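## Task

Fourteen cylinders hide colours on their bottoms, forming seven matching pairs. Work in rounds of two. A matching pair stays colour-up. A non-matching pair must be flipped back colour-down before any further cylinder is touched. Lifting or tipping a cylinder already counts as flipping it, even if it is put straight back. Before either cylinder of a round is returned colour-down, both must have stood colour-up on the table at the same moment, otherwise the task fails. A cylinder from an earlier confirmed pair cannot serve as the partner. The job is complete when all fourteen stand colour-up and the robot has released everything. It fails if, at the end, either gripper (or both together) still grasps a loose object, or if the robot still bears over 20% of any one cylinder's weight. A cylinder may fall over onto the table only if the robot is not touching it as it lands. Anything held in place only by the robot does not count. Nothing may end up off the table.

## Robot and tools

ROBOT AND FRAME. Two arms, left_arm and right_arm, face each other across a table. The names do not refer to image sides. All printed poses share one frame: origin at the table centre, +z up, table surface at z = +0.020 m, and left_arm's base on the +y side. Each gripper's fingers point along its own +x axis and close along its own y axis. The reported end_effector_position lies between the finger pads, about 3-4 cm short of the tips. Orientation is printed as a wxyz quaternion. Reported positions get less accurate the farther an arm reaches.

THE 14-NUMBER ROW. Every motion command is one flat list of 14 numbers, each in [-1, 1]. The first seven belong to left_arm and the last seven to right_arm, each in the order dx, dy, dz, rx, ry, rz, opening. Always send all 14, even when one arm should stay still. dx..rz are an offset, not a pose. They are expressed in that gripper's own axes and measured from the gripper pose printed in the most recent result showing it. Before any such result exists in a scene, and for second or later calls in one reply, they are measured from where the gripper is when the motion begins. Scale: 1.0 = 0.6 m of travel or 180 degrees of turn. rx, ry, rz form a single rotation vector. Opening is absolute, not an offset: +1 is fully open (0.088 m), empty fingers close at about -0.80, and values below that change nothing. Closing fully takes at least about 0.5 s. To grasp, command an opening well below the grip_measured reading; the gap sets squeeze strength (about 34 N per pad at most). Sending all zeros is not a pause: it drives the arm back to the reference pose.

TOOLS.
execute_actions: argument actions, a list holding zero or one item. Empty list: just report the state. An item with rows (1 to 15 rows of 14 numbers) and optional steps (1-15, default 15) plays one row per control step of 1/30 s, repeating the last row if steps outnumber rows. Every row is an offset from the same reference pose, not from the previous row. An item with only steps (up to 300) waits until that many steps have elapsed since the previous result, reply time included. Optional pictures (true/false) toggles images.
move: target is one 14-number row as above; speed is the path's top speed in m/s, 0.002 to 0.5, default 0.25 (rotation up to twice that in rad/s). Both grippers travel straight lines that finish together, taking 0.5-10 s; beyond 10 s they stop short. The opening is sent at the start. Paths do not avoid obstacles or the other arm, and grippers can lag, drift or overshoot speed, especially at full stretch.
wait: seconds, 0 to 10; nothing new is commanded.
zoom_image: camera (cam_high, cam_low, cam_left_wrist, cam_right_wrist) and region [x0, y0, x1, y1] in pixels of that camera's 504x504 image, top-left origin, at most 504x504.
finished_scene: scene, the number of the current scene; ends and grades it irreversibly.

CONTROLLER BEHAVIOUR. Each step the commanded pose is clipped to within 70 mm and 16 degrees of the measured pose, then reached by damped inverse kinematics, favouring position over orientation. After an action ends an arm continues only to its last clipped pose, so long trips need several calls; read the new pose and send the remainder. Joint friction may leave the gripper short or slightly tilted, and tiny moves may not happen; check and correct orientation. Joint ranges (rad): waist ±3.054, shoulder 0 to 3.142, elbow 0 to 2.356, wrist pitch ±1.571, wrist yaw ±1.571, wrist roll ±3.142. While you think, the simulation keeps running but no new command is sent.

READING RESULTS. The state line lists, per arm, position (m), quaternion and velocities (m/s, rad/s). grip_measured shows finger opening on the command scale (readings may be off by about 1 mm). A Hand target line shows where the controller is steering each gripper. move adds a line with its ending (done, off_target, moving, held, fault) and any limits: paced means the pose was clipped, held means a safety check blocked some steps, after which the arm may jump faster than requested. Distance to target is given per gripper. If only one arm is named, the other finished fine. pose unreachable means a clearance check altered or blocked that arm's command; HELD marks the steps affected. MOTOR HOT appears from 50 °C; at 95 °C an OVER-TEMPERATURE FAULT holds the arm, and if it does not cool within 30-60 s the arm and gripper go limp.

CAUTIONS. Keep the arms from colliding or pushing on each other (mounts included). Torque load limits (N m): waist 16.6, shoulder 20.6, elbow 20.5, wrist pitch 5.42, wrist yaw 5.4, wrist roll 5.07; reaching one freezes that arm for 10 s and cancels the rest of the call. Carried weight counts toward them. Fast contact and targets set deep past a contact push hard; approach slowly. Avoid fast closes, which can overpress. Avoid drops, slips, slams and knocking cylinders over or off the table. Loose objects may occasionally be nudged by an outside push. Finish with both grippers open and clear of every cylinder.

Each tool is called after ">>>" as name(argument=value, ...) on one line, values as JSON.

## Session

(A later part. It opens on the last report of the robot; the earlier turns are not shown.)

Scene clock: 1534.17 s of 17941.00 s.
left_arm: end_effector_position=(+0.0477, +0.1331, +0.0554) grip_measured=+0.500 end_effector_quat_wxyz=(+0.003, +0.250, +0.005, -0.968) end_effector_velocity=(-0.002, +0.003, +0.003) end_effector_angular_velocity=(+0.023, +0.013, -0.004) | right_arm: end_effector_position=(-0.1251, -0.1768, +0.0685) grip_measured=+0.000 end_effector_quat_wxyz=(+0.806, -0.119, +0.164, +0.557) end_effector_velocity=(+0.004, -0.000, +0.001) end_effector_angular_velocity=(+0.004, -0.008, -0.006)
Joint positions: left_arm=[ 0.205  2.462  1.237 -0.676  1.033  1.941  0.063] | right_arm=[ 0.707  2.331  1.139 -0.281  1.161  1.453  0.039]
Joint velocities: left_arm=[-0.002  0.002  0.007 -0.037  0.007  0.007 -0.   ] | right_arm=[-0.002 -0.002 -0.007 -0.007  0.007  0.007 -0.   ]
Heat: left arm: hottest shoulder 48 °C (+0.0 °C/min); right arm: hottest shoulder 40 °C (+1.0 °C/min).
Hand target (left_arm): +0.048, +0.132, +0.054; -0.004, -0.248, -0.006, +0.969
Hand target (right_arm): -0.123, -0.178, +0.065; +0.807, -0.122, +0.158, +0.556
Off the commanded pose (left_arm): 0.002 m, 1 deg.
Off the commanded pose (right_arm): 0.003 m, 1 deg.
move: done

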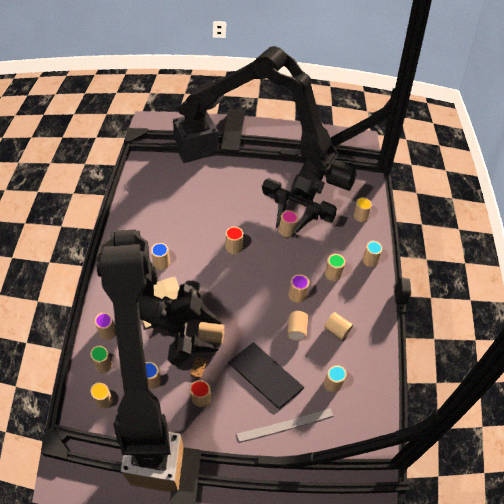

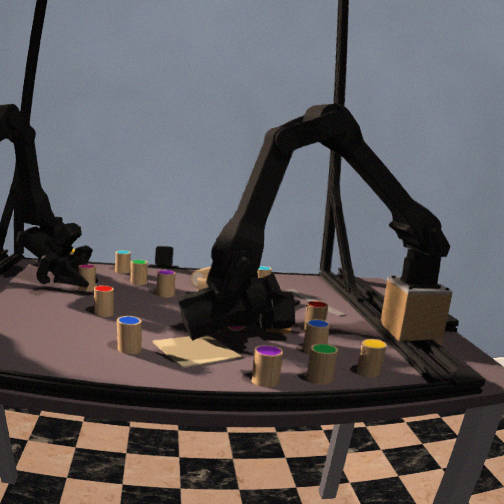

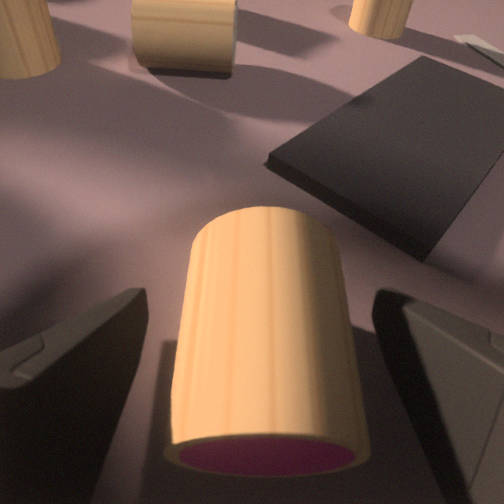

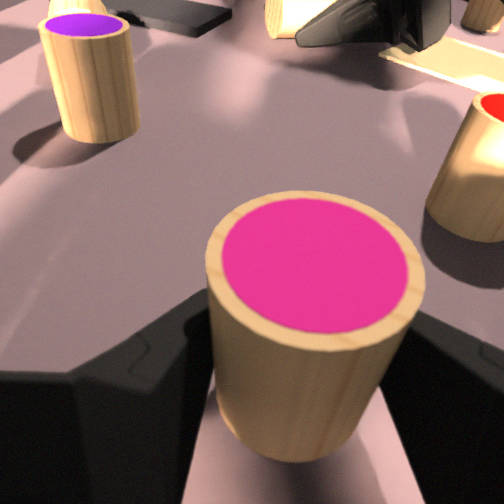

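>>> move(target=[0,0,0,0,0,0,-0.3,0.011,0,-0.025,0,0,0,-0.3], speed=0.04)

>>> move(target=[-0.038,0,0.068,0,0,0,-0.3,0,0,0,0,0,0,0.5], speed=0.15)

>>> move(target=[0.04,0,-0.015,0,0.5,0,-0.3,-0.05,0,0.11,0,0,0,0.5], speed=0.5)

>>> move(target=[0.022,0,0.012,0,0,0,-0.3,0,0,0,0,0,0,0.5], speed=0.04)

Scene clock: 1538.80 s of 17941.00 s.
left_arm: end_effector_position=(+0.0476, +0.1333, +0.0552) grip_measured=+0.011 end_effector_quat_wxyz=(+0.003, +0.250, +0.006, -0.968) end_effector_velocity=(-0.000, -0.000, -0.001) end_effector_angular_velocity=(+0.001, -0.008, -0.001) | right_arm: end_effector_position=(-0.1258, -0.1763, +0.0584) grip_measured=+0.000 end_effector_quat_wxyz=(+0.805, -0.113, +0.166, +0.558) end_effector_velocity=(+0.000, +0.000, +0.000) end_effector_angular_velocity=(-0.005, +0.007, -0.005)
Joint positions: left_arm=[ 0.205  2.464  1.238 -0.678  1.033  1.943  0.04 ] | right_arm=[ 0.707  2.363  1.139 -0.235  1.164  1.453  0.039]
Joint velocities: left_arm=[-0.002 -0.002 -0.002  0.007 -0.007 -0.007 -0.   ] | right_arm=[-0.002 -0.002  0.002 -0.007 -0.007  0.007  0.   ]
Heat: left arm: hottest shoulder 47 °C (+0.0 °C/min); right arm: hottest shoulder 40 °C (+2.0 °C/min).
Hand target (left_arm): +0.048, +0.133, +0.055; -0.003, -0.250, -0.005, +0.968
Hand target (right_arm): -0.125, -0.177, +0.052; +0.806, -0.119, +0.164, +0.557
Off the commanded pose (left_arm): 0.000 m, 0 deg.
Off the commanded pose (right_arm): 0.006 m, 1 deg.
move: done

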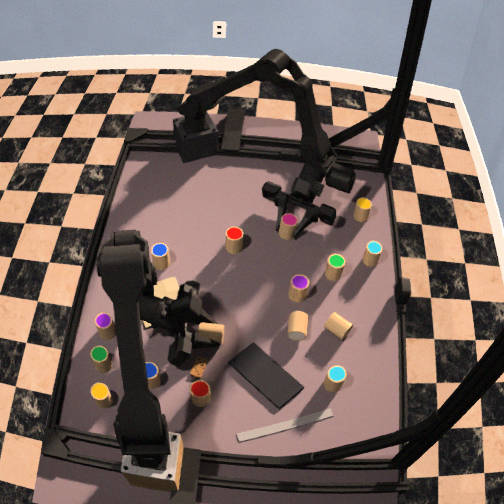

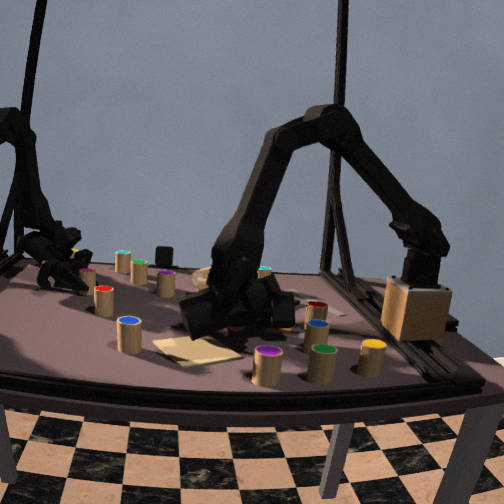

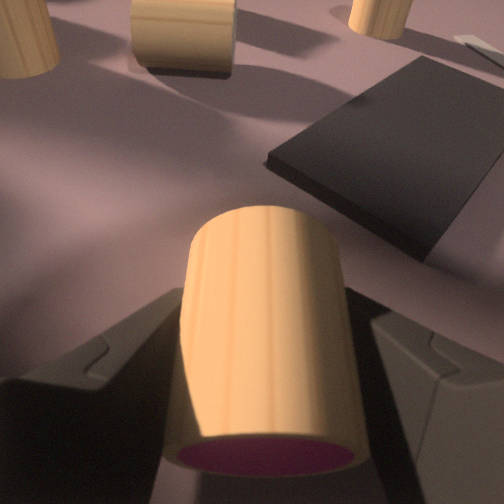

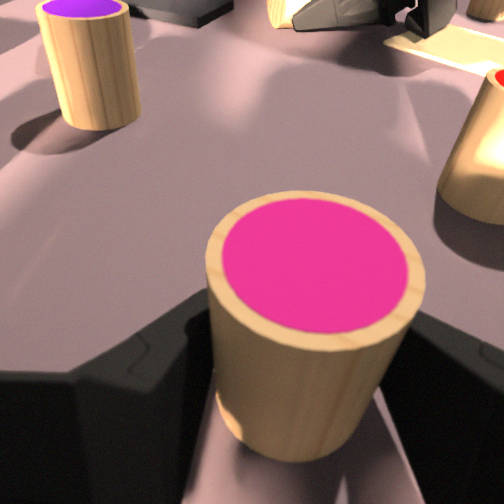

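Scene clock: 1539.60 s of 17941.00 s.
left_arm: end_effector_position=(+0.0478, +0.1325, +0.0983) grip_measured=+0.011 end_effector_quat_wxyz=(+0.002, +0.250, +0.008, -0.968) end_effector_velocity=(-0.001, +0.004, -0.001) end_effector_angular_velocity=(+0.020, -0.004, -0.001) | right_arm: end_effector_position=(-0.1258, -0.1763, +0.0584) grip_measured=+0.500 end_effector_quat_wxyz=(+0.805, -0.113, +0.166, +0.558) end_effector_velocity=(-0.000, +0.001, -0.000) end_effector_angular_velocity=(-0.006, +0.003, +0.001)
Joint positions: left_arm=[ 0.205  2.337  1.231 -0.803  1.033  1.943  0.04 ] | right_arm=[ 0.707  2.363  1.139 -0.235  1.164  1.453  0.063]
Joint velocities: left_arm=[-0.002 -0.002 -0.007 -0.007 -0.007 -0.007 -0.   ] | right_arm=[-0.002 -0.002 -0.002  0.007 -0.007 -0.007 -0.   ]
Heat: left arm: hottest shoulder 47 °C (+0.0 °C/min); right arm: hottest shoulder 40 °C (+2.0 °C/min).
Hand target (left_arm): +0.048, +0.133, +0.102; -0.003, -0.250, -0.006, +0.968
Hand target (right_arm): -0.126, -0.176, +0.058; +0.805, -0.113, +0.166, +0.558
Off the commanded pose (left_arm): 0.004 m, 0 deg.
Off the commanded pose (right_arm): 0.000 m, 0 deg.
move: done

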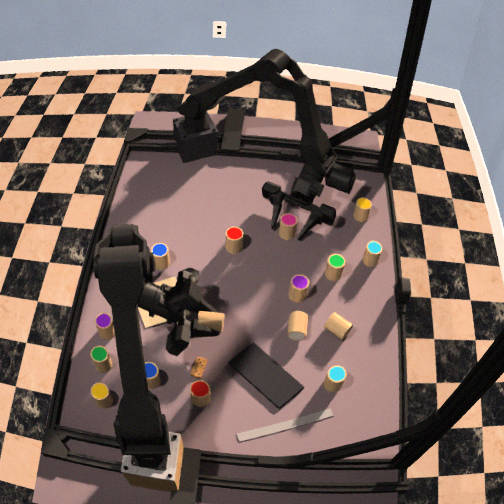

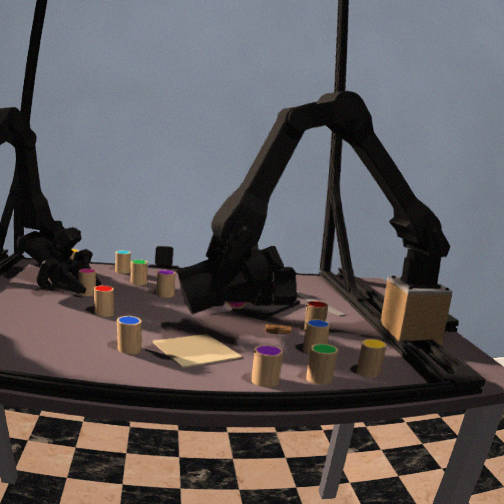

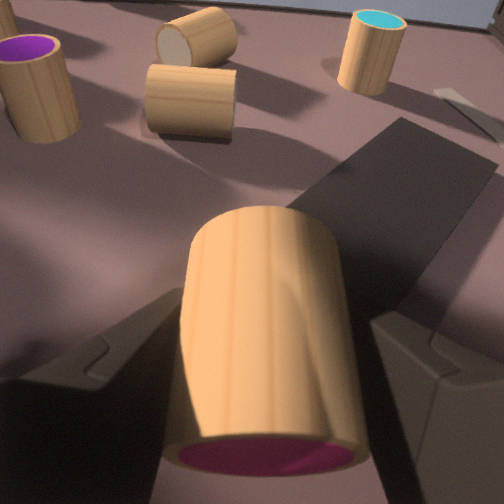

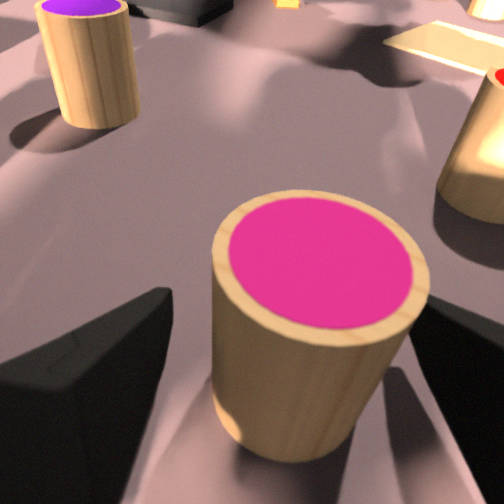

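Scene clock: 1541.73 s of 17941.00 s.
left_arm: end_effector_position=(+0.0298, +0.1350, +0.0792) grip_measured=+0.011 end_effector_quat_wxyz=(-0.005, +0.858, +0.008, -0.513) end_effector_velocity=(+0.005, +0.003, +0.003) end_effector_angular_velocity=(+0.017, -0.033, +0.004) | right_arm: end_effector_position=(-0.1222, -0.1794, +0.1229) grip_measured=+0.500 end_effector_quat_wxyz=(+0.807, -0.124, +0.159, +0.555) end_effector_velocity=(+0.002, -0.000, -0.001) end_effector_angular_velocity=(-0.007, +0.002, -0.005)
Joint positions: left_arm=[-0.419  2.28   1.354 -0.883 -0.437  1.085  0.04 ] | right_arm=[ 0.711  2.169  1.146 -0.476  1.164  1.467  0.064]
Joint velocities: left_arm=[ 0.002  0.002  0.007 -0.037 -0.022 -0.007 -0.001] | right_arm=[-0.002 -0.002 -0.002 -0.007 -0.007  0.007 -0.   ]
Heat: left arm: hottest shoulder 47 °C (+1.0 °C/min); right arm: hottest shoulder 40 °C (+2.0 °C/min).
Hand target (left_arm): +0.029, +0.133, +0.079; -0.004, +0.859, +0.007, -0.511
Hand target (right_arm): -0.127, -0.178, +0.131; +0.805, -0.113, +0.166, +0.558
Off the commanded pose (left_arm): 0.003 m, 1 deg.
Off the commanded pose (right_arm): 0.009 m, 2 deg.
move: off_target (right_arm)

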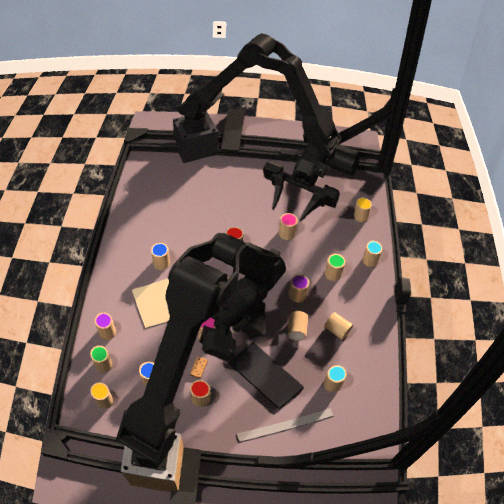

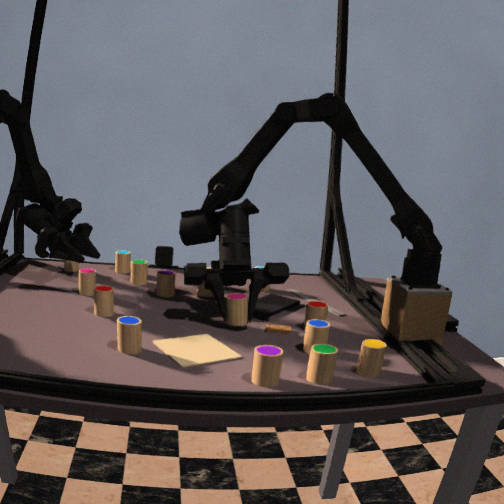

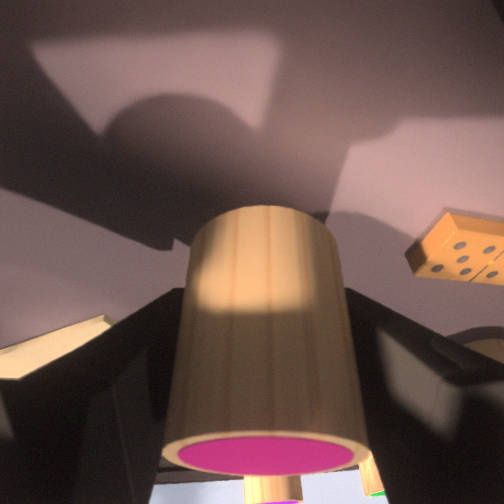

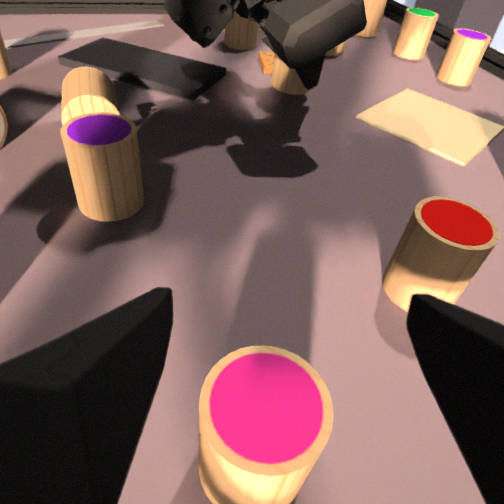

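Scene clock: 1542.43 s of 17941.00 s.
left_arm: end_effector_position=(+0.0287, +0.1324, +0.0689) grip_measured=+0.011 end_effector_quat_wxyz=(-0.000, +0.857, +0.005, -0.515) end_effector_velocity=(+0.002, +0.003, +0.001) end_effector_angular_velocity=(+0.005, -0.012, +0.002) | right_arm: end_effector_position=(-0.1222, -0.1794, +0.1229) grip_measured=+0.500 end_effector_quat_wxyz=(+0.807, -0.124, +0.159, +0.555) end_effector_velocity=(+0.003, -0.001, -0.002) end_effector_angular_velocity=(-0.014, -0.015, +0.001)
Joint positions: left_arm=[-0.419  2.306  1.353 -0.844 -0.437  1.085  0.04 ] | right_arm=[ 0.711  2.169  1.146 -0.476  1.164  1.467  0.064]
Joint velocities: left_arm=[-0.002 -0.002 -0.007 -0.007 -0.007 -0.007 -0.   ] | right_arm=[-0.002 -0.002 -0.007 -0.007 -0.007 -0.007 -0.   ]
Heat: left arm: hottest shoulder 47 °C (+1.0 °C/min); right arm: hottest shoulder 40 °C (+2.0 °C/min).
Hand target (left_arm): +0.030, +0.135, +0.064; -0.005, +0.858, +0.008, -0.513
Hand target (right_arm): -0.122, -0.179, +0.123; +0.807, -0.124, +0.159, +0.555
Off the commanded pose (left_arm): 0.006 m, 1 deg.
Off the commanded pose (right_arm): 0.000 m, 0 deg.
move: done

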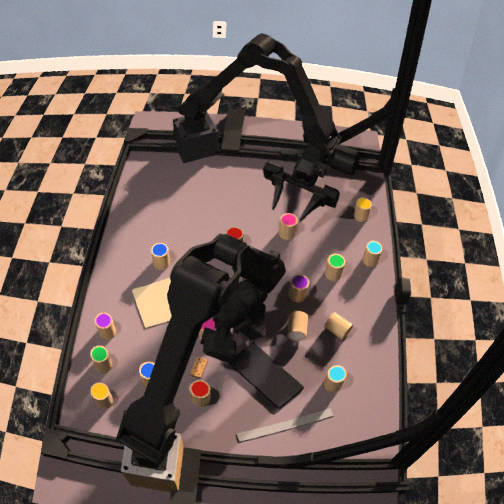

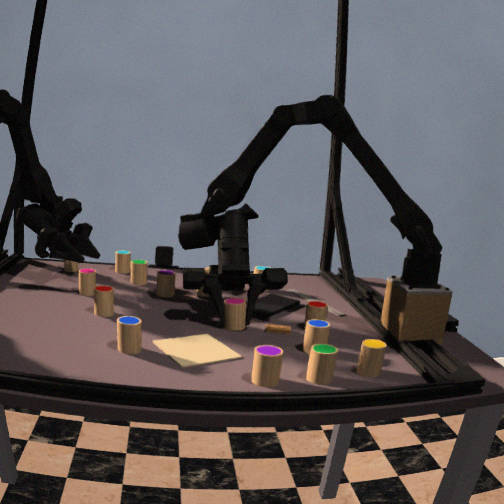

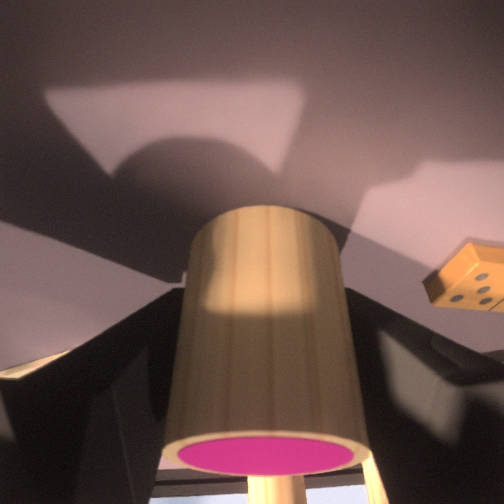

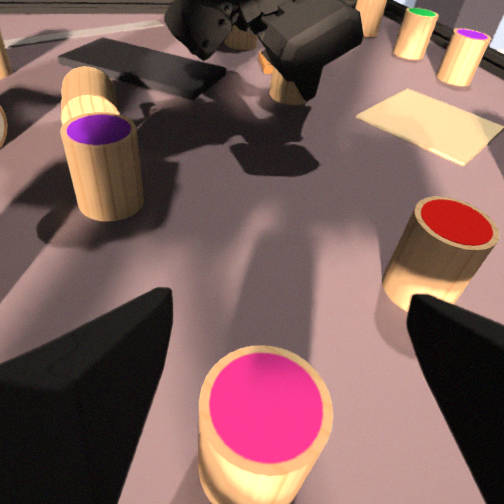

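>>> execute_actions(actions=[{"rows":[[0,0,0,0,0,0,0.5,0,0,0,0,0,0,0.5]],"steps":6}], pictures=false)

>>> move(target=[-0.105,0,-0.055,0,0,0,0.5,0,0,0,0,0,0,0.5], speed=0.2)

Scene clock: 1547.00 s of 17941.00 s.
left_arm: end_effector_position=(+0.0287, +0.1323, +0.0687) grip_measured=+0.401 end_effector_quat_wxyz=(-0.000, +0.857, +0.005, -0.515) end_effector_velocity=(+0.002, +0.003, +0.001) end_effector_angular_velocity=(+0.005, -0.012, +0.002) | right_arm: end_effector_position=(-0.1221, -0.1794, +0.1227) grip_measured=+0.500 end_effector_quat_wxyz=(+0.807, -0.125, +0.159, +0.555) end_effector_velocity=(-0.000, -0.000, -0.002) end_effector_angular_velocity=(-0.024, +0.000, +0.002)
Joint positions: left_arm=[-0.419  2.306  1.352 -0.843 -0.437  1.085  0.059] | right_arm=[ 0.711  2.17   1.146 -0.476  1.164  1.467  0.064]
Joint velocities: left_arm=[-0.002 -0.002 -0.007 -0.007 -0.007 -0.007  0.175] | right_arm=[-0.002 -0.002  0.002 -0.007 -0.022 -0.007 -0.   ]
Heat: left arm: hottest shoulder 47 °C (+1.0 °C/min); right arm: hottest shoulder 40 °C (+3.0 °C/min).
Hand target (left_arm): +0.029, +0.132, +0.069; -0.000, +0.857, +0.005, -0.515
Hand target (right_arm): -0.122, -0.179, +0.123; +0.807, -0.124, +0.159, +0.555
Off the commanded pose (left_arm): 0.000 m, 0 deg.
Off the commanded pose (right_arm): 0.000 m, 0 deg.
Steps of this call (steps 1 to 131: nothing new was sent; steps 132 to 137: all 6 steps of this action). Readings (end_effector_position):
132: left_arm (+0.0287, +0.1324, +0.0687) | right_arm (-0.1221, -0.1794, +0.1227)
133: left_arm (+0.0287, +0.1324, +0.0687) | right_arm (-0.1221, -0.1794, +0.1227)
135: left_arm (+0.0287, +0.1325, +0.0686) | right_arm (-0.1221, -0.1794, +0.1227)
137: the state above

Scene clock: 1548.23 s of 17941.00 s.
left_arm: end_effector_position=(+0.0298, +0.1348, +0.1351) grip_measured=+0.500 end_effector_quat_wxyz=(-0.007, +0.859, +0.009, -0.512) end_effector_velocity=(-0.000, +0.003, +0.003) end_effector_angular_velocity=(+0.009, -0.014, -0.003) | right_arm: end_effector_position=(-0.1221, -0.1794, +0.1227) grip_measured=+0.500 end_effector_quat_wxyz=(+0.807, -0.125, +0.159, +0.555) end_effector_velocity=(+0.002, -0.001, -0.004) end_effector_angular_velocity=(-0.027, -0.009, +0.002)
Joint positions: left_arm=[-0.419  2.165  1.418 -1.066 -0.437  1.085  0.063] | right_arm=[ 0.711  2.17   1.146 -0.476  1.164  1.467  0.064]
Joint velocities: left_arm=[-0.007 -0.002  0.002 -0.022 -0.007 -0.007 -0.   ] | right_arm=[-0.002  0.002 -0.002 -0.007 -0.022 -0.007  0.   ]
Heat: left arm: hottest shoulder 47 °C (+2.0 °C/min); right arm: hottest shoulder 40 °C (+3.0 °C/min).
Hand target (left_arm): +0.028, +0.132, +0.140; -0.000, +0.857, +0.005, -0.515
Hand target (right_arm): -0.122, -0.179, +0.123; +0.807, -0.125, +0.159, +0.555
Off the commanded pose (left_arm): 0.006 m, 1 deg.
Off the commanded pose (right_arm): 0.000 m, 0 deg.
move: done

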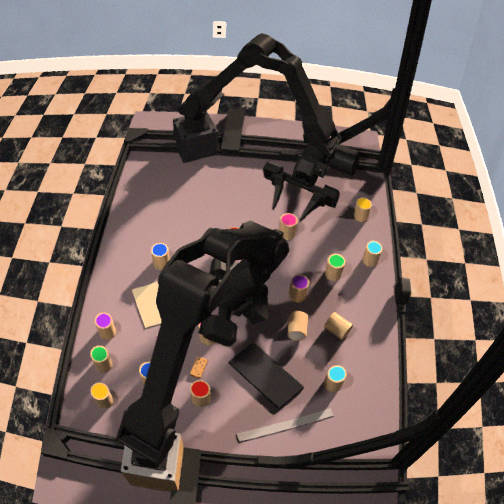

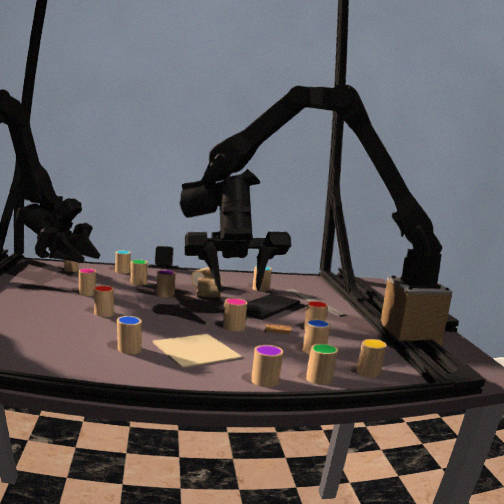

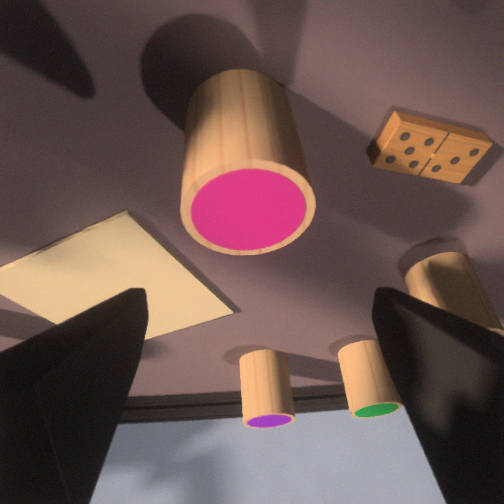

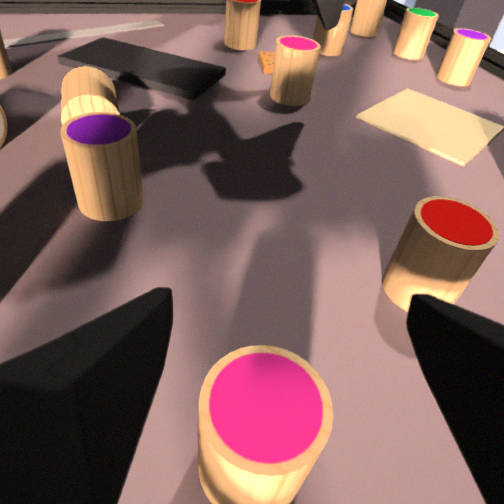

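>>> finished_scene(scene=1)

The scene is finished: the task was done.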